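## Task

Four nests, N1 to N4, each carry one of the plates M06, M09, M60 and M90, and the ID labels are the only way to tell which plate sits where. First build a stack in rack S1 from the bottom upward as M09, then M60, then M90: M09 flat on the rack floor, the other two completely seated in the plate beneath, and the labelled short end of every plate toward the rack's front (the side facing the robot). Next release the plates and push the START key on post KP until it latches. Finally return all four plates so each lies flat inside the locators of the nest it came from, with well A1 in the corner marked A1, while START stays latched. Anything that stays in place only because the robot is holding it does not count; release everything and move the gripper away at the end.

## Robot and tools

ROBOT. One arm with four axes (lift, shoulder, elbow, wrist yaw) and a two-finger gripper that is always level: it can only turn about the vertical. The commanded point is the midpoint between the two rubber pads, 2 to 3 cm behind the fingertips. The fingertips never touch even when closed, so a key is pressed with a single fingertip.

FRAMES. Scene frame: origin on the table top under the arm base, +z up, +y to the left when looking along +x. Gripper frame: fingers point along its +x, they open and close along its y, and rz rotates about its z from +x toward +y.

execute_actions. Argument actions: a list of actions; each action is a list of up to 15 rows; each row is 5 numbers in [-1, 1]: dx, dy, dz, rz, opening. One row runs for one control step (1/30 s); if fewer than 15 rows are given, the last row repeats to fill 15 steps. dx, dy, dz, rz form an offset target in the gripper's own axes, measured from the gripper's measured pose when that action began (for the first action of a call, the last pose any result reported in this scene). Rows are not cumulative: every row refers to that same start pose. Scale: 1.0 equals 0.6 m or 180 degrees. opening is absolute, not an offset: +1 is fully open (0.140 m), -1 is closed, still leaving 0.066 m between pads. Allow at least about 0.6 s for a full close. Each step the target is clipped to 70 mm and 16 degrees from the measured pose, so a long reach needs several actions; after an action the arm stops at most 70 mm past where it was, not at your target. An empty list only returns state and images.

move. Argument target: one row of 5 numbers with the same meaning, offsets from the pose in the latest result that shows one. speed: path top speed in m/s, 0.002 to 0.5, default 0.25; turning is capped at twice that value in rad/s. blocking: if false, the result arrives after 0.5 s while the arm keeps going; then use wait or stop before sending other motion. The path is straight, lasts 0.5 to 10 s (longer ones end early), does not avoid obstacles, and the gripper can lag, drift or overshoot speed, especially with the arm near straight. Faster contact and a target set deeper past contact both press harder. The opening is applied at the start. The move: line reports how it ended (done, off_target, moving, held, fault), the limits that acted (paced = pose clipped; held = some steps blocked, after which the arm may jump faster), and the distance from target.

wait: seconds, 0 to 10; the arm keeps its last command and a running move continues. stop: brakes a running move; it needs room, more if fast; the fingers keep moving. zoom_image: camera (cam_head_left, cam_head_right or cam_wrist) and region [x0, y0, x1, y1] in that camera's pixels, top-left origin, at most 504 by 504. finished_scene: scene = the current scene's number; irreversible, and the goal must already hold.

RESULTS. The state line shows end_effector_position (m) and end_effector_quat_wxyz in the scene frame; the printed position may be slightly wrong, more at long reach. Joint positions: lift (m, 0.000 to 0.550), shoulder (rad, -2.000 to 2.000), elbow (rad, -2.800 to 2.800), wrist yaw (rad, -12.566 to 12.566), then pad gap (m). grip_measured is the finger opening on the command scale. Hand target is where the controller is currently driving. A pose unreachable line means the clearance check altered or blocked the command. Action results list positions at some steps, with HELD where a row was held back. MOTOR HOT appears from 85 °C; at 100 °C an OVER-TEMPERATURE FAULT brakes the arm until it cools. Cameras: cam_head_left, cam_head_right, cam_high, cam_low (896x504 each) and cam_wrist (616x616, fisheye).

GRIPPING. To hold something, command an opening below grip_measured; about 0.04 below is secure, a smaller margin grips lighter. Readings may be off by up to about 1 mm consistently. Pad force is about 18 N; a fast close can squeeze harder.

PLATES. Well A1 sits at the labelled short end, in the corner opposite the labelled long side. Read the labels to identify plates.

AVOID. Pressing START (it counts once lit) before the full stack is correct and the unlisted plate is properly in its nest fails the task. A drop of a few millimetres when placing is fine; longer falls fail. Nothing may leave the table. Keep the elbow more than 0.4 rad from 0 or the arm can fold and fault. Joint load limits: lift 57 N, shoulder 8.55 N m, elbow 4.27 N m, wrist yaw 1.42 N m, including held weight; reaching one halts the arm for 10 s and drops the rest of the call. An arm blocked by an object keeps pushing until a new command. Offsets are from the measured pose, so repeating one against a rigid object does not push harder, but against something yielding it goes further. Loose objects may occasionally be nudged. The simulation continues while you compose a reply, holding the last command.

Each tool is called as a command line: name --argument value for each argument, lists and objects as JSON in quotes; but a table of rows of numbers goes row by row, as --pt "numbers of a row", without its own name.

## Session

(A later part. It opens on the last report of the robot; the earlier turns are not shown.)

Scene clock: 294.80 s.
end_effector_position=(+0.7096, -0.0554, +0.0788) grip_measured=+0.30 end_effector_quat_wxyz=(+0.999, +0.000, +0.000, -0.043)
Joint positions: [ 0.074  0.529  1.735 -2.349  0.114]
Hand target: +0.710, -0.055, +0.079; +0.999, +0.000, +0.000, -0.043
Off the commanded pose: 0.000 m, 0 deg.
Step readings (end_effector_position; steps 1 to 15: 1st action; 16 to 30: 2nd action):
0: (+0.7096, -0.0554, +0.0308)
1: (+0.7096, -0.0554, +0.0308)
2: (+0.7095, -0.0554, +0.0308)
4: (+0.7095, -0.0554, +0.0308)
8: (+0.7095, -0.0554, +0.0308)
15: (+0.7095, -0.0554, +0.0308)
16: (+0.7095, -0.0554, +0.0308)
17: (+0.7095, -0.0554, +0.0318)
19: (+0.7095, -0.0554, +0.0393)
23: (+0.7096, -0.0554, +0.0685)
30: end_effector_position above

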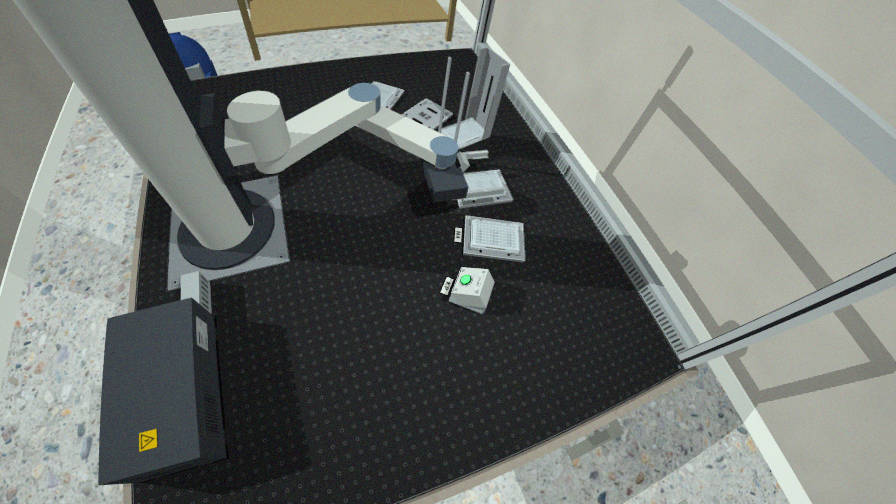

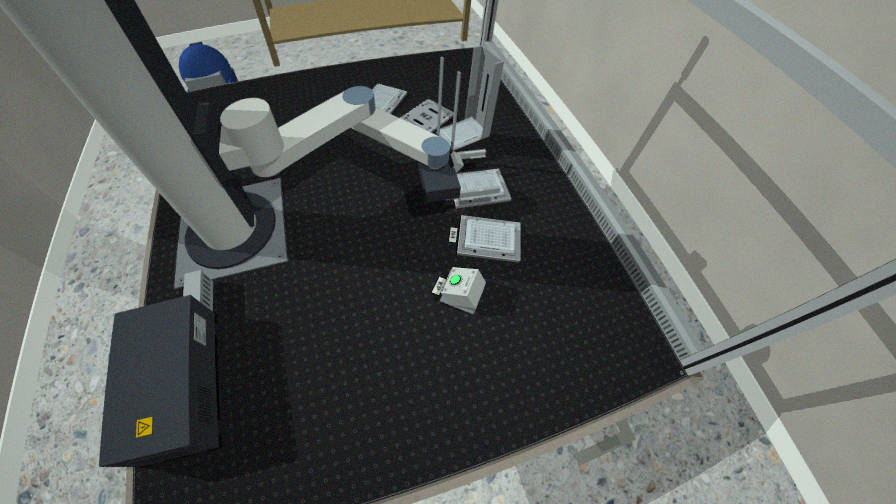

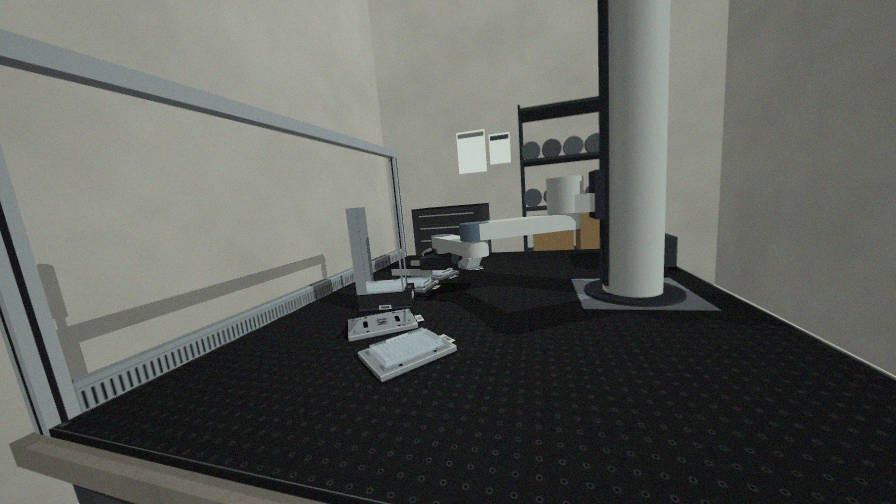

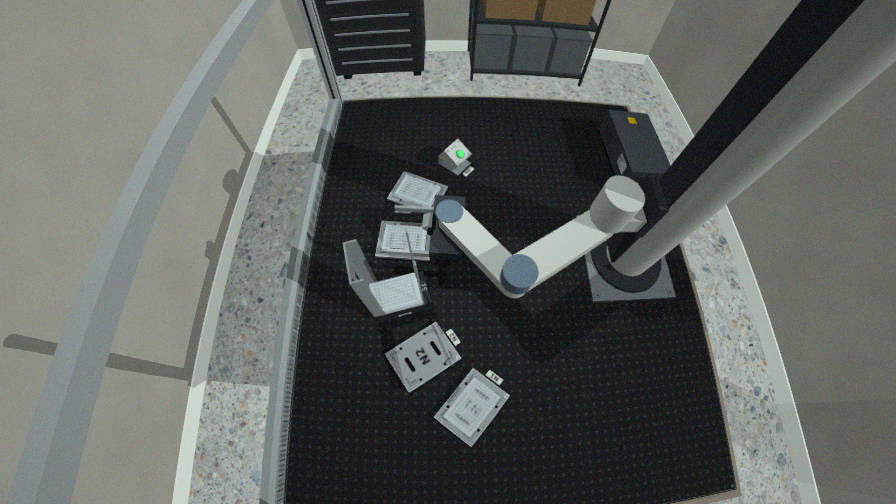

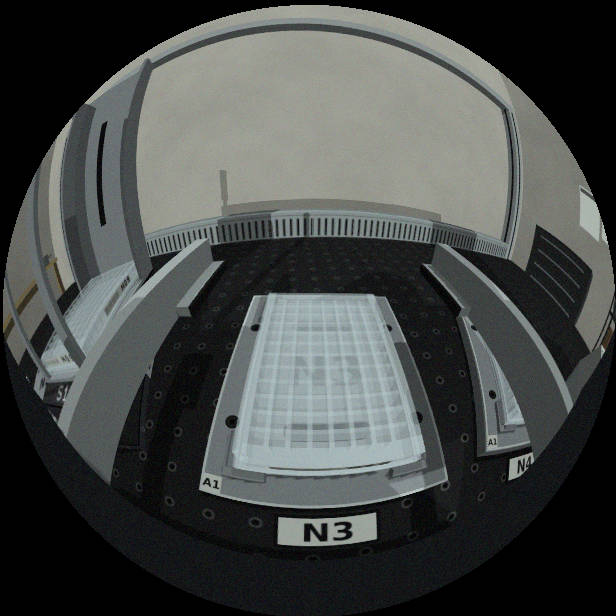

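move --target '[0.2965, -0.001, 0, 0, 0.3]' --speed 0.15

Scene clock: 302.00 s.
end_effector_position=(+0.7198, +0.1312, +0.0710) grip_measured=+0.30 end_effector_quat_wxyz=(+0.991, +0.000, +0.000, +0.132)
Joint positions: [ 0.066  0.802  1.879 -2.416  0.114]
Hand target: +0.720, +0.131, +0.071; +0.991, +0.000, +0.000, +0.132
Off the commanded pose: 0.000 m, 0 deg.
move: done

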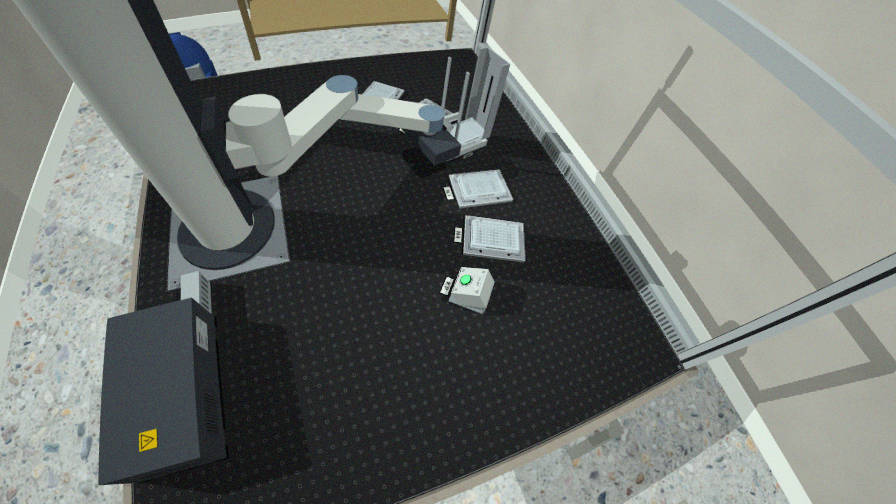

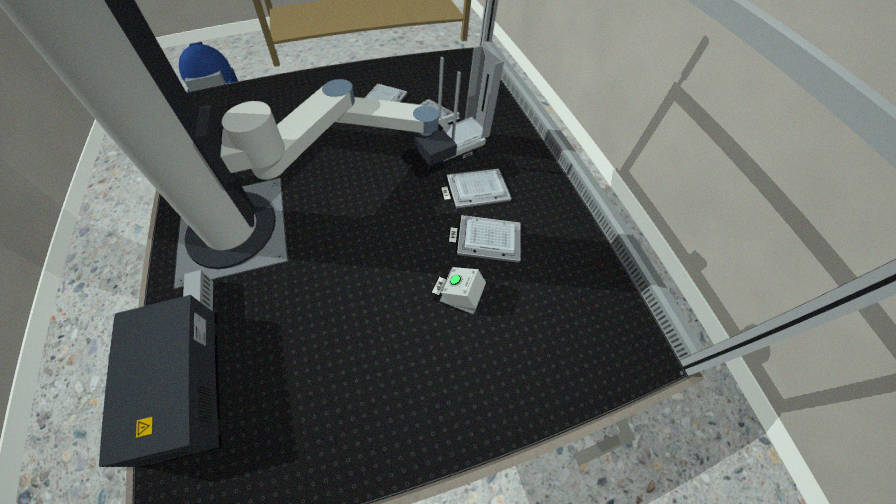

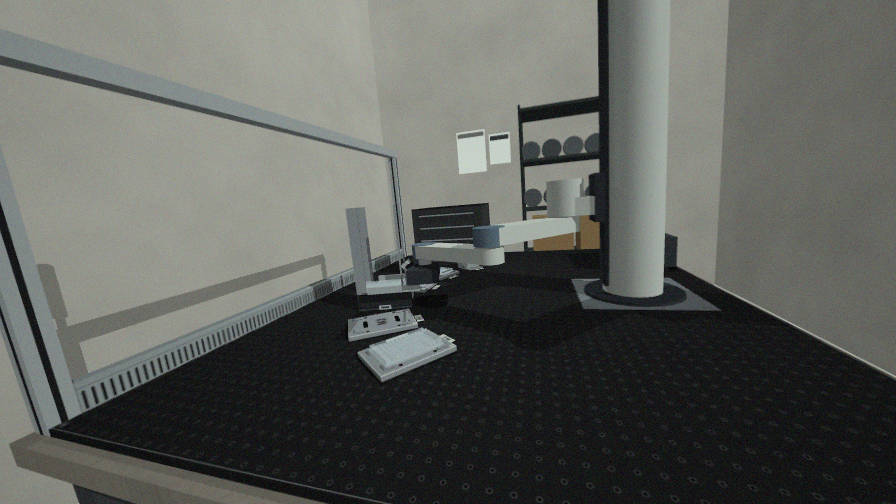

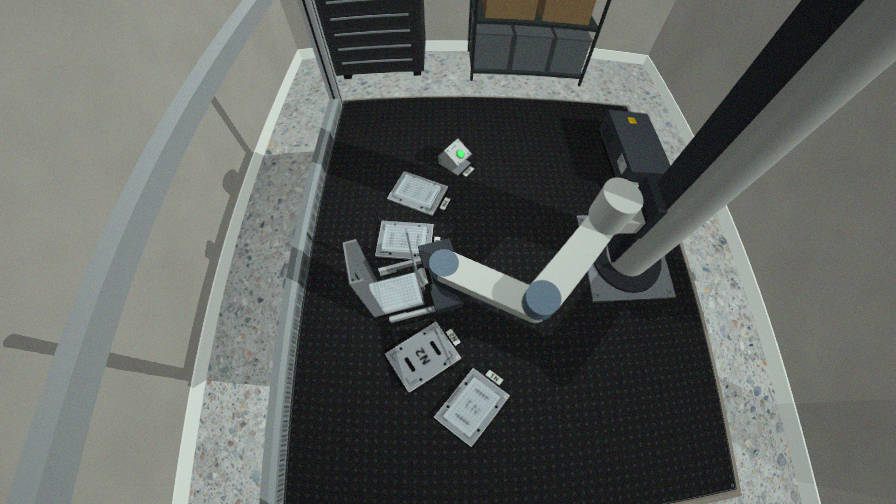

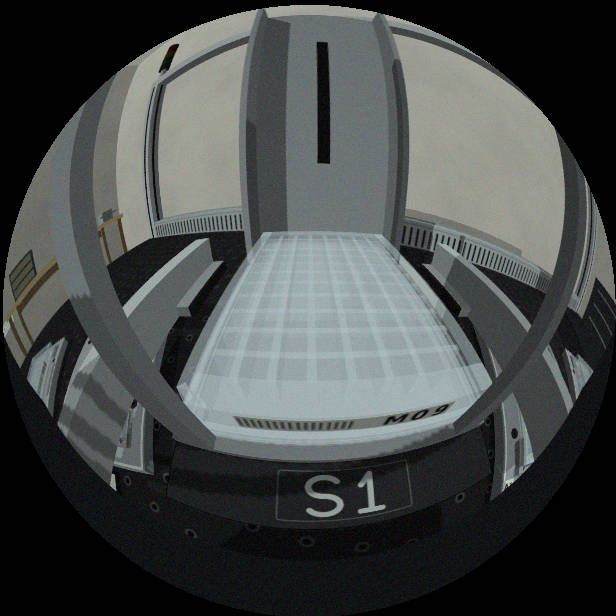

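zoom_image --camera "cam_wrist" --region '[140, 340, 520, 520]'

Region (140, 340, 520, 520) of cam_wrist's 616x616 image, scaled by 1.326, with more detail than that image has; it fills the top 239 rows of this view, and the rest is white.

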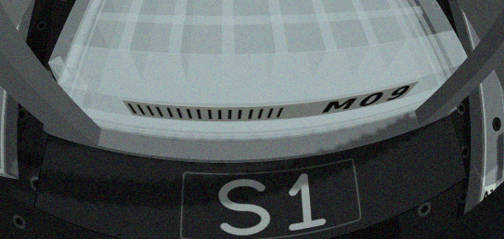

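execute_actions --actions '[[[0.002,0,0,0,0.3],[0.004,0,0,0,0.3]]]'

zoom_image --camera "cam_wrist" --region '[140, 340, 520, 520]'

Scene clock: 303.30 s.
end_effector_position=(+0.7221, +0.1319, +0.0710) grip_measured=+0.30 end_effector_quat_wxyz=(+0.991, +0.000, +0.000, +0.132)
Joint positions: [ 0.066  0.795  1.895 -2.425  0.114]
Hand target: +0.722, +0.132, +0.071; +0.991, +0.000, +0.000, +0.132
Off the commanded pose: 0.000 m, 0 deg.
Step readings (end_effector_position):
0: (+0.7198, +0.1312, +0.0710)
1: (+0.7198, +0.1312, +0.0710)
2: (+0.7207, +0.1316, +0.0710)
4: (+0.7221, +0.1319, +0.0710)
8: (+0.7221, +0.1319, +0.0710)
15: end_effector_position above

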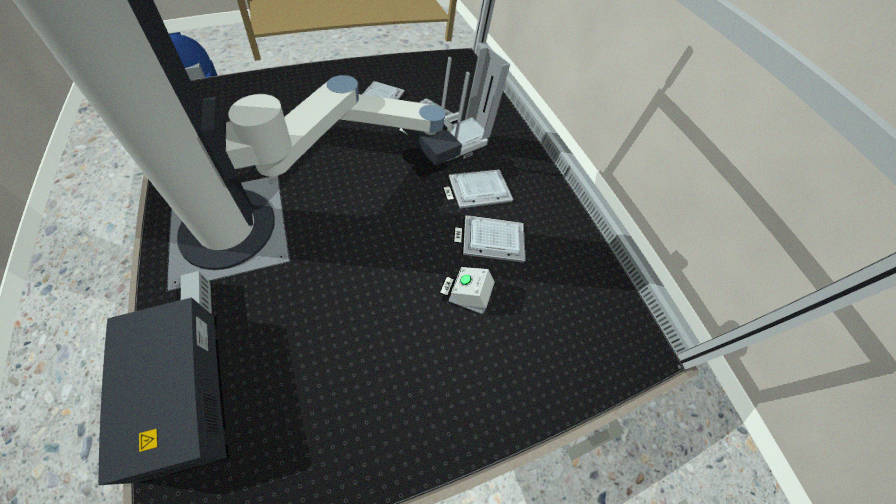

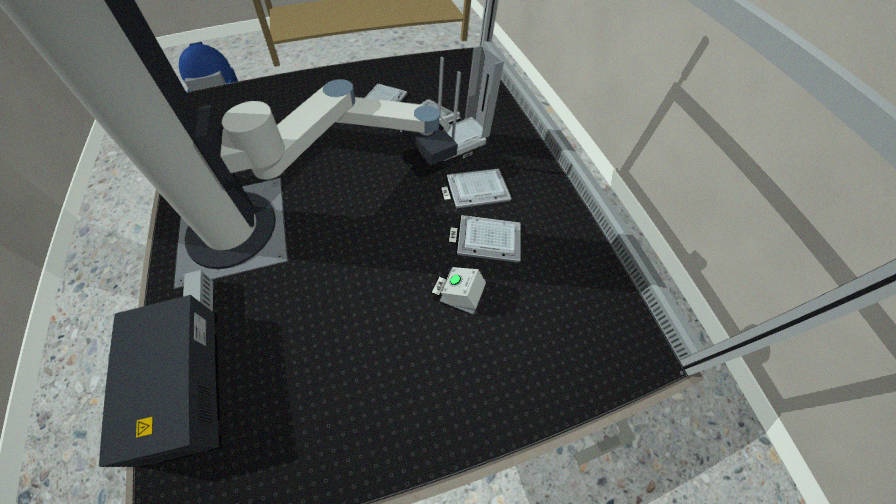

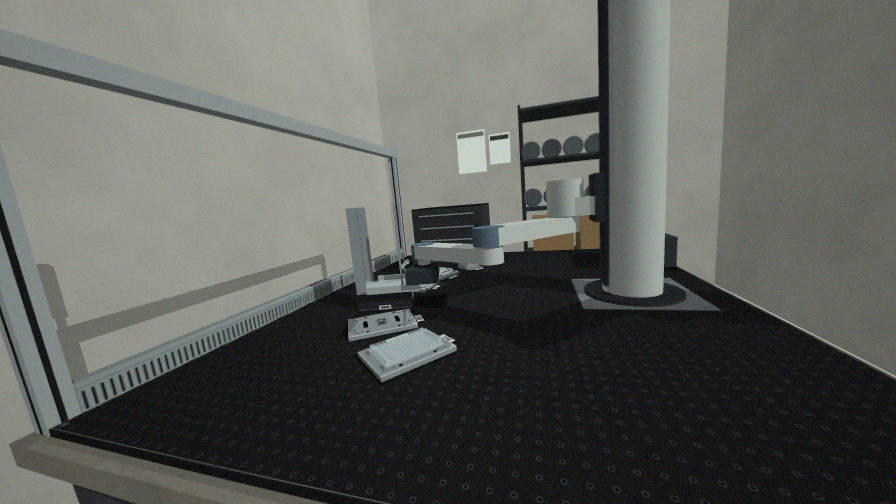

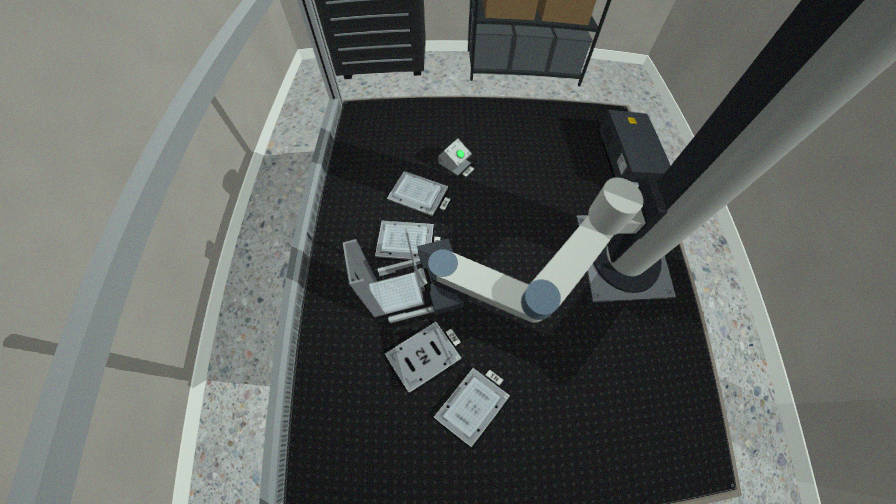

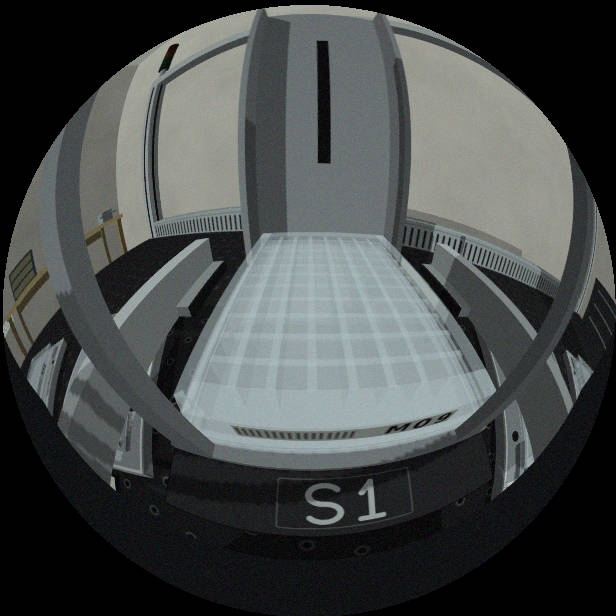

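Region (140, 340, 520, 520) of cam_wrist's 616x616 image, scaled by 1.326, with more detail than that image has; it fills the top 239 rows of this view, and the rest is white.

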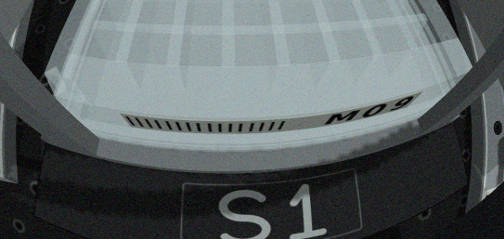

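execute_actions --actions '[[[0,0,0,0,0.2],[0,0,0,0,0.1],[0,0,0,0,0],[0,0,0,0,-0.1],[0,0,0,0,-0.2],[0,0,0,0,-0.28],[0,0,0,0,-0.34],[0,0,0,0,-0.38],[0,0,0,0,-0.40],[0,0,0,0,-0.42],[0,0,0,0,-0.44],[0,0,0,0,-0.45],[0,0,0,0,-0.46],[0,0,0,0,-0.47],[0,0,0,0,-0.48]],[[0,0,0,0,-0.485],[0,0,0,0,-0.49],[0,0,0,0,-0.495],[0,0,0,0,-0.5],[0,0,0,0,-0.505],[0,0,0,0,-0.51],[0,0,0,0,-0.515],[0,0,0,0,-0.52],[0,0,0,0,-0.525]]]'

move --target '[0, 0, 0.03, 0, -0.525]' --speed 0.03

Scene clock: 304.93 s.
end_effector_position=(+0.7221, +0.1319, +0.0710) grip_measured=-0.49 end_effector_quat_wxyz=(+0.991, +0.000, +0.000, +0.132)
Joint positions: [ 0.066  0.795  1.895 -2.425  0.085]
Hand target: +0.722, +0.132, +0.071; +0.991, +0.000, +0.000, +0.132
Off the commanded pose: 0.000 m, 0 deg.
Step readings (end_effector_position; steps 1 to 15: 1st action; 16 to 30: 2nd action):
0: (+0.7221, +0.1319, +0.0710)
1: (+0.7221, +0.1319, +0.0710)
2: (+0.7221, +0.1319, +0.0710)
4: (+0.7221, +0.1319, +0.0710)
8: (+0.7221, +0.1319, +0.0710)
15: (+0.7221, +0.1319, +0.0710)
16: (+0.7221, +0.1319, +0.0710)
17: (+0.7221, +0.1319, +0.0710)
19: (+0.7221, +0.1319, +0.0710)
23: (+0.7221, +0.1319, +0.0710)
30: end_effector_position above

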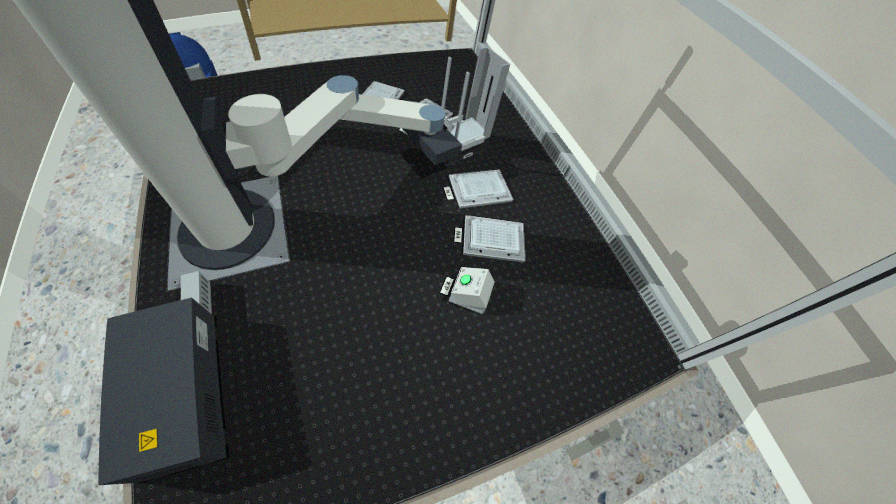

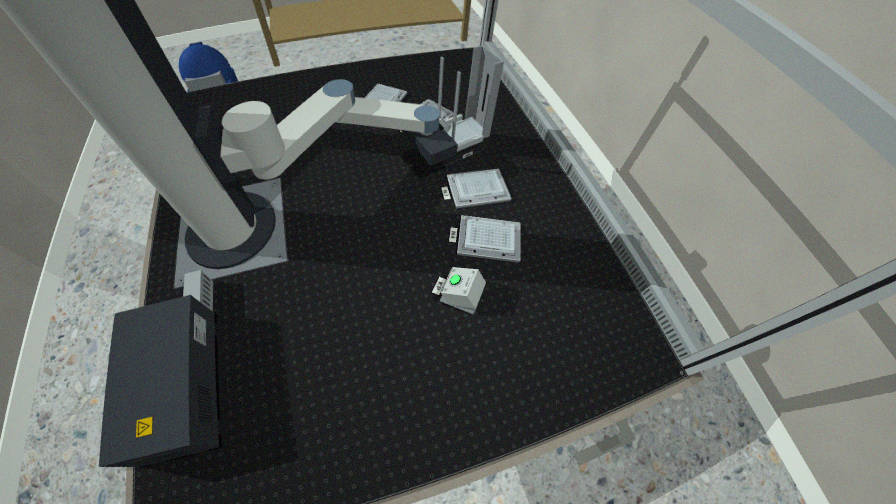

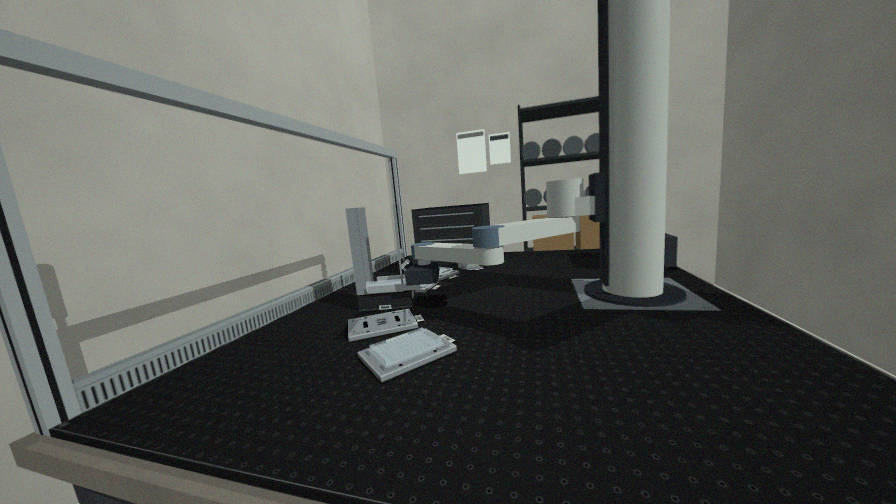

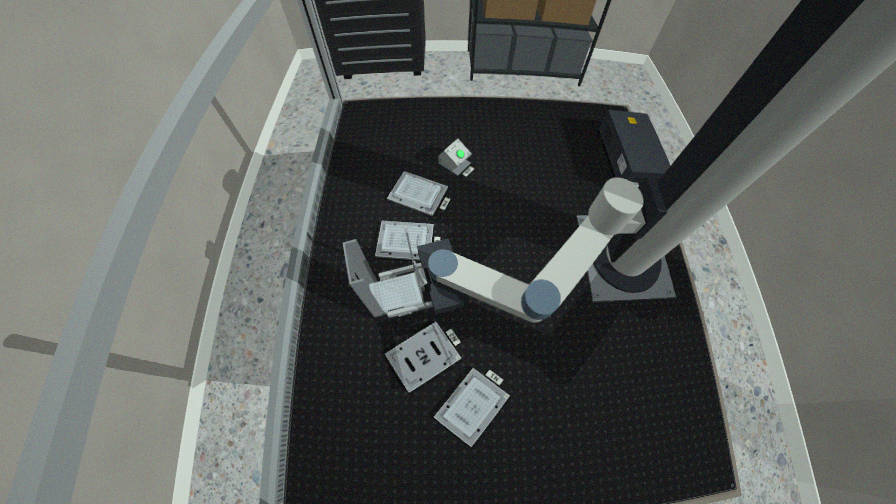

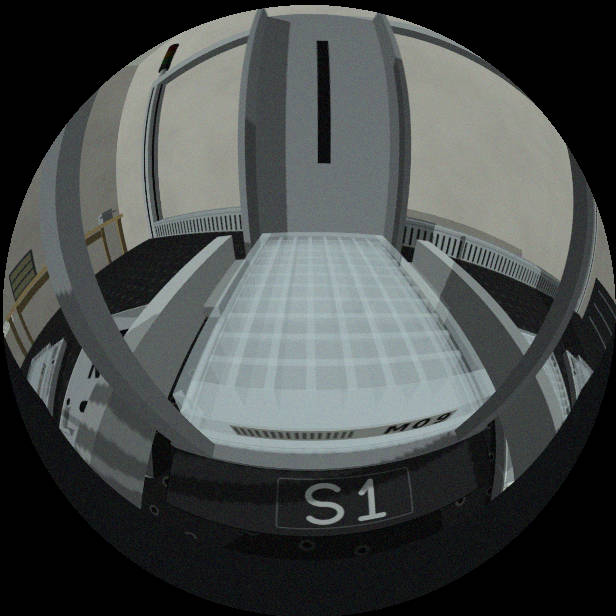

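Scene clock: 305.77 s.
end_effector_position=(+0.7221, +0.1319, +0.0891) grip_measured=-0.49 end_effector_quat_wxyz=(+0.991, +0.000, +0.000, +0.132)
Joint positions: [ 0.084  0.795  1.895 -2.425  0.085]
Hand target: +0.722, +0.132, +0.089; +0.991, +0.000, +0.000, +0.132
Off the commanded pose: 0.000 m, 0 deg.
move: done

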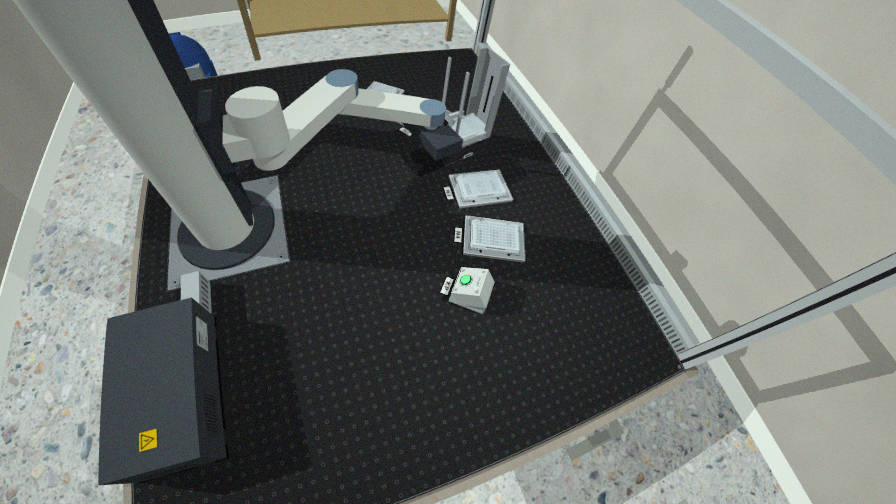

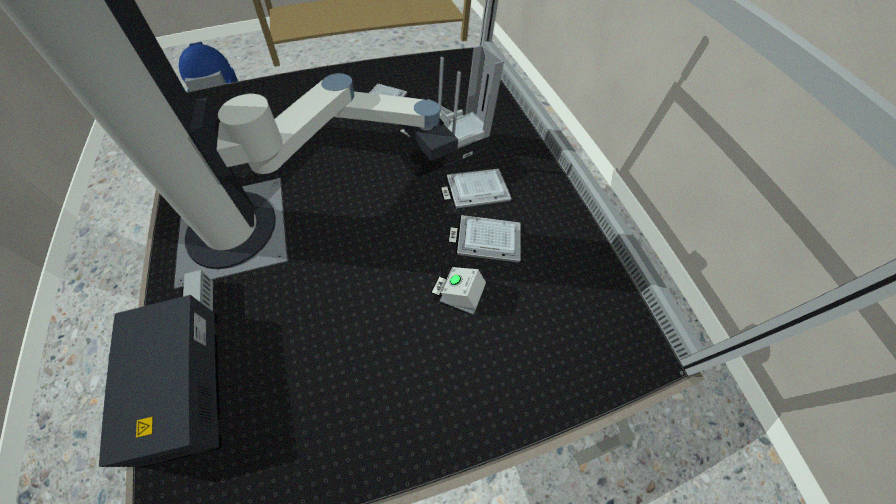

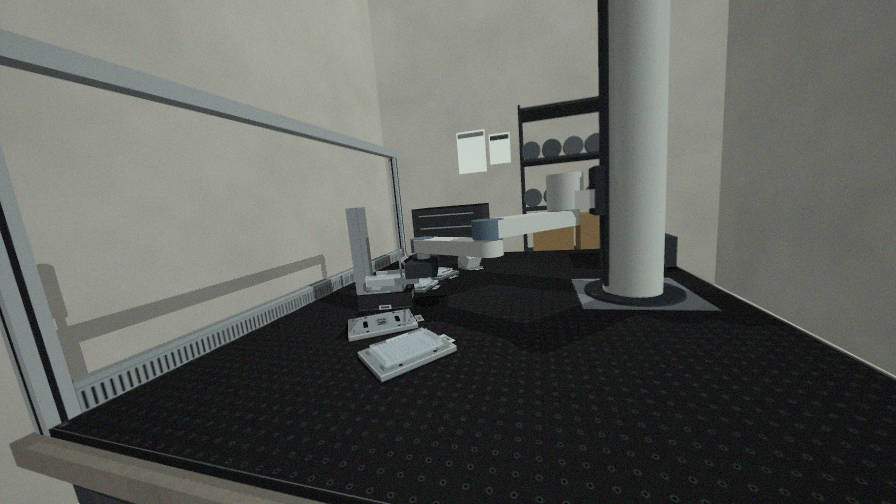

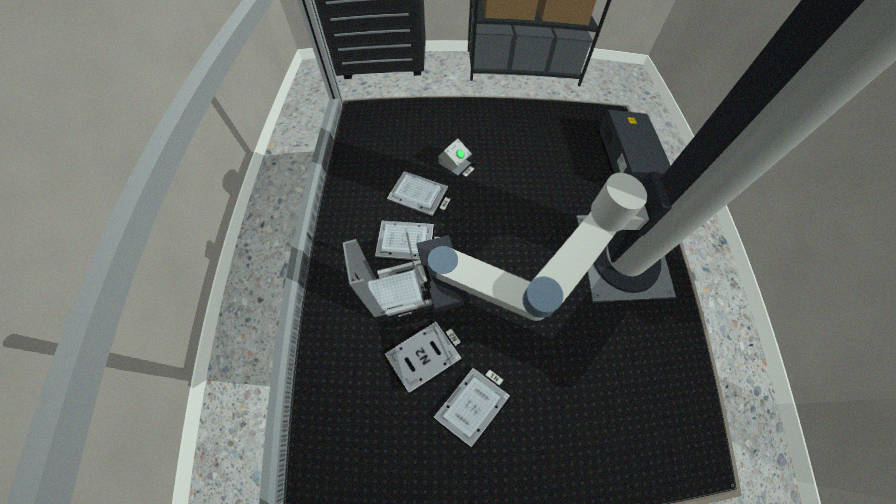

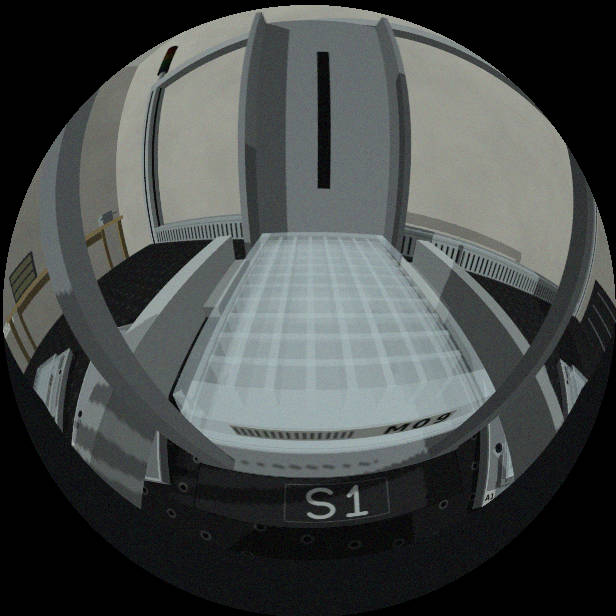

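move --target '[0, 0, 0.4433, 0, -0.525]' --speed 0.12

Scene clock: 308.60 s.
end_effector_position=(+0.7221, +0.1320, +0.3551) grip_measured=-0.49 end_effector_quat_wxyz=(+0.991, +0.000, +0.000, +0.132)
Joint positions: [ 0.35   0.795  1.895 -2.425  0.085]
Hand target: +0.722, +0.132, +0.355; +0.991, +0.000, +0.000, +0.132
Off the commanded pose: 0.000 m, 0 deg.
move: done

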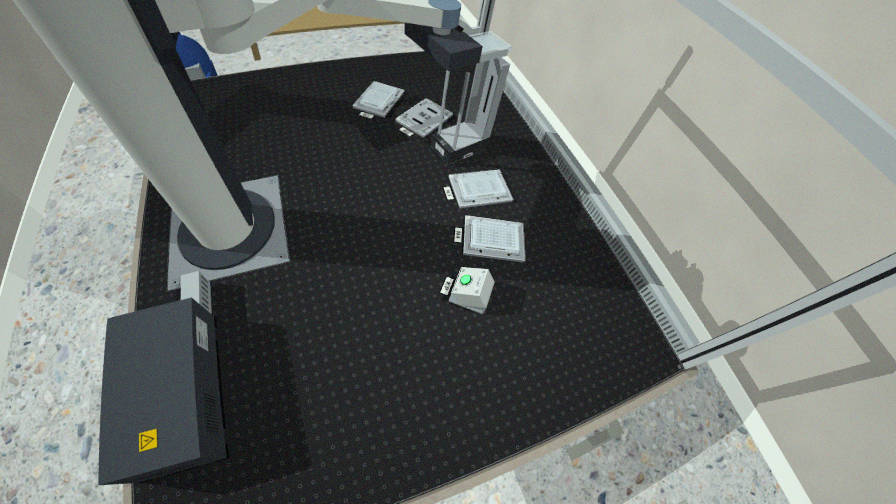

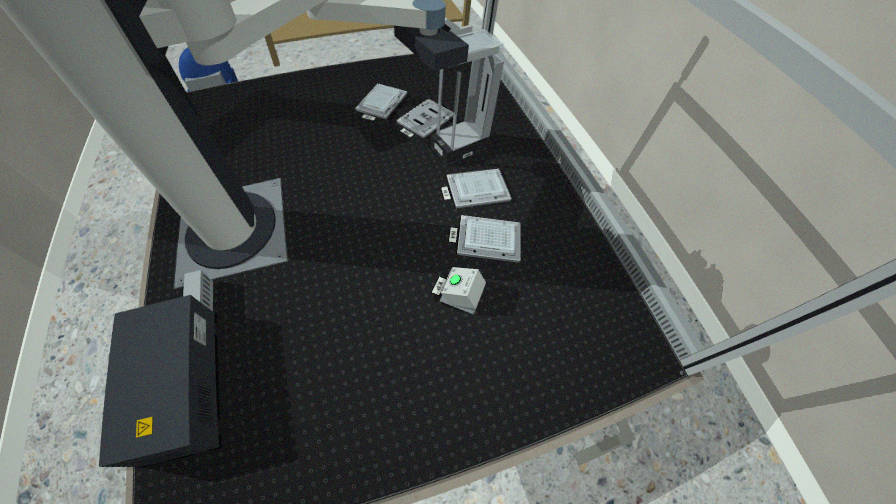

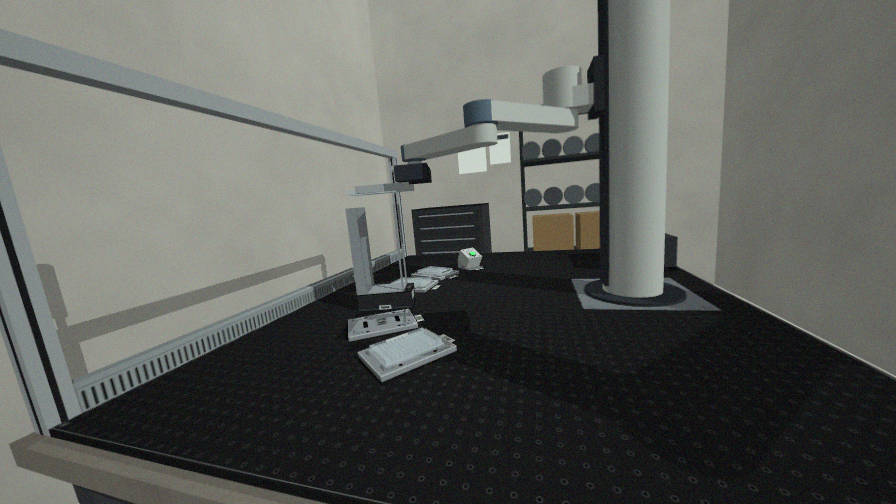

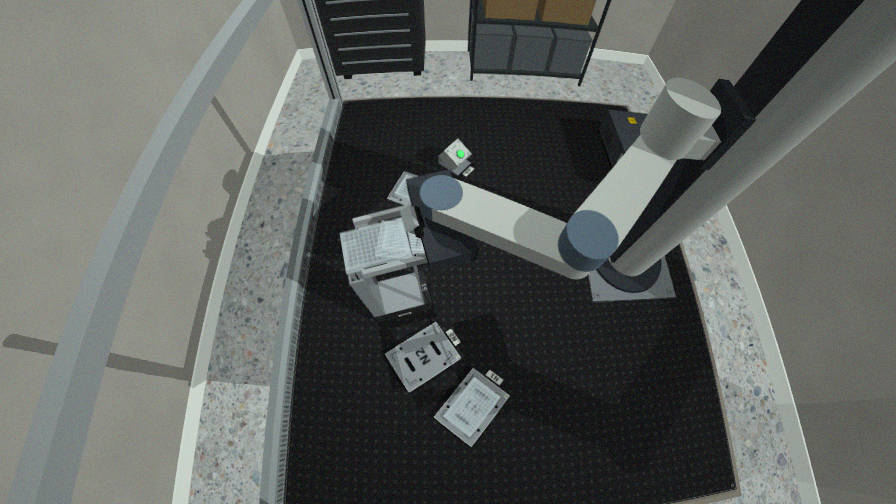

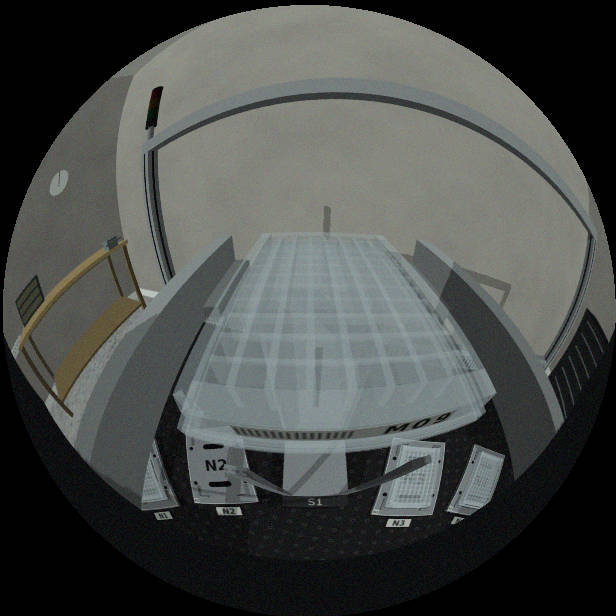

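move --target '[-0.0461, 0.2926, 0, 0.0957, -0.525]' --speed 0.16

Scene clock: 311.27 s.
end_effector_position=(+0.6492, +0.2943, +0.3551) grip_measured=-0.49 end_effector_quat_wxyz=(+0.960, +0.000, +0.000, +0.280)
Joint positions: [ 0.35   1.134  1.864 -2.43   0.085]
Hand target: +0.649, +0.294, +0.355; +0.960, +0.000, +0.000, +0.279
Off the commanded pose: 0.000 m, 0 deg.
move: done

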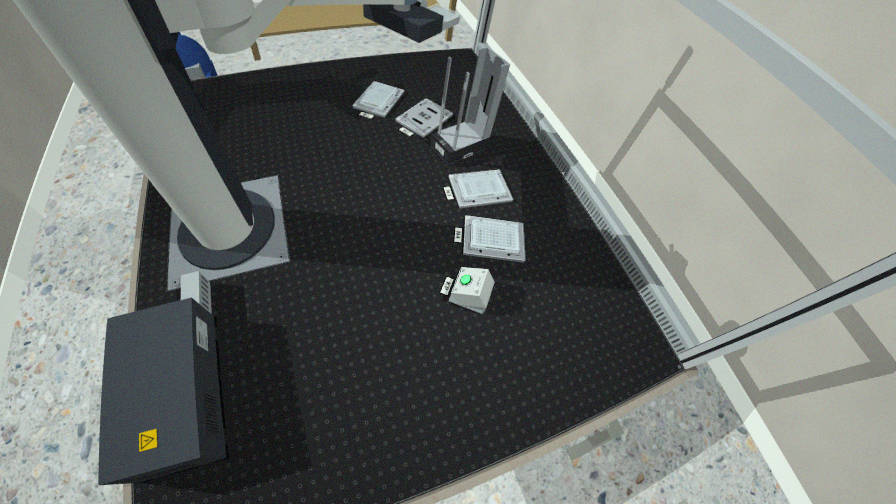

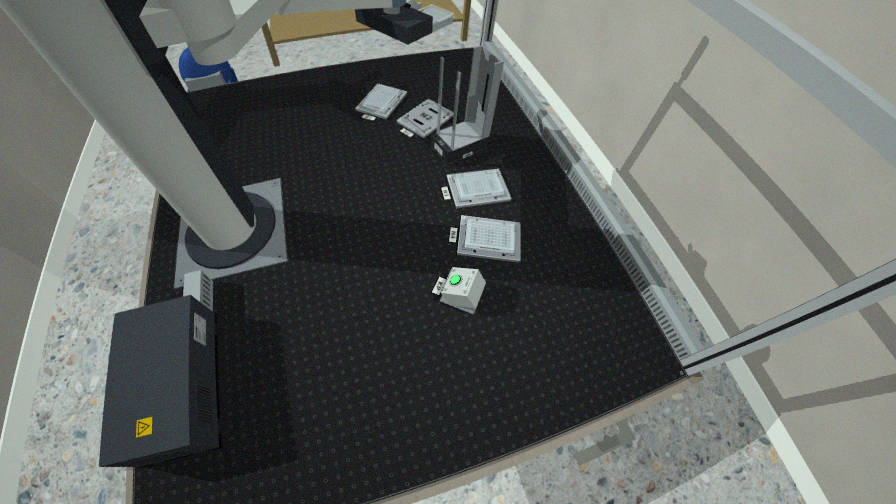

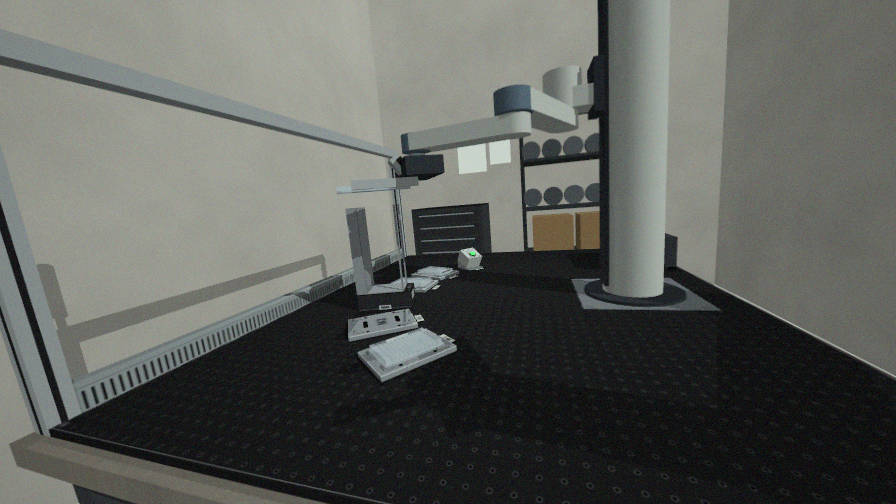

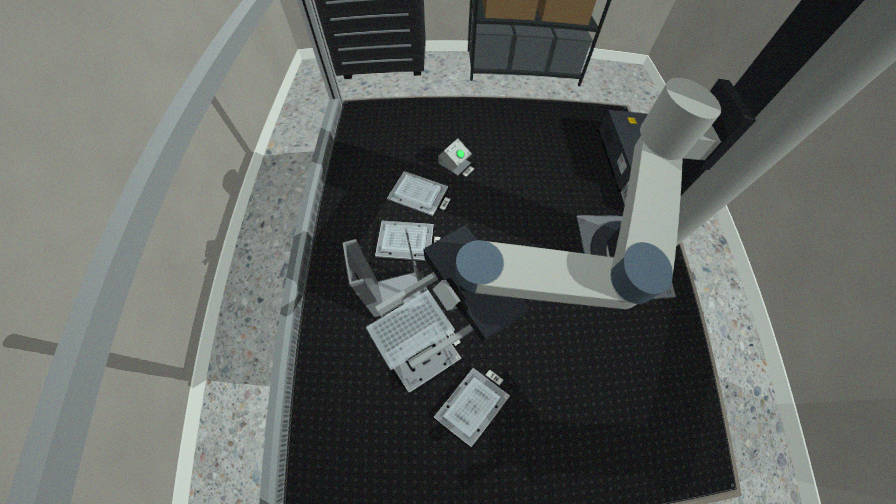

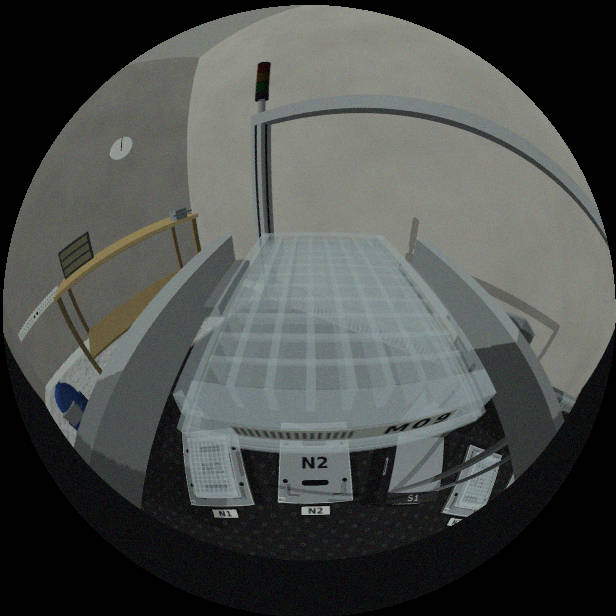

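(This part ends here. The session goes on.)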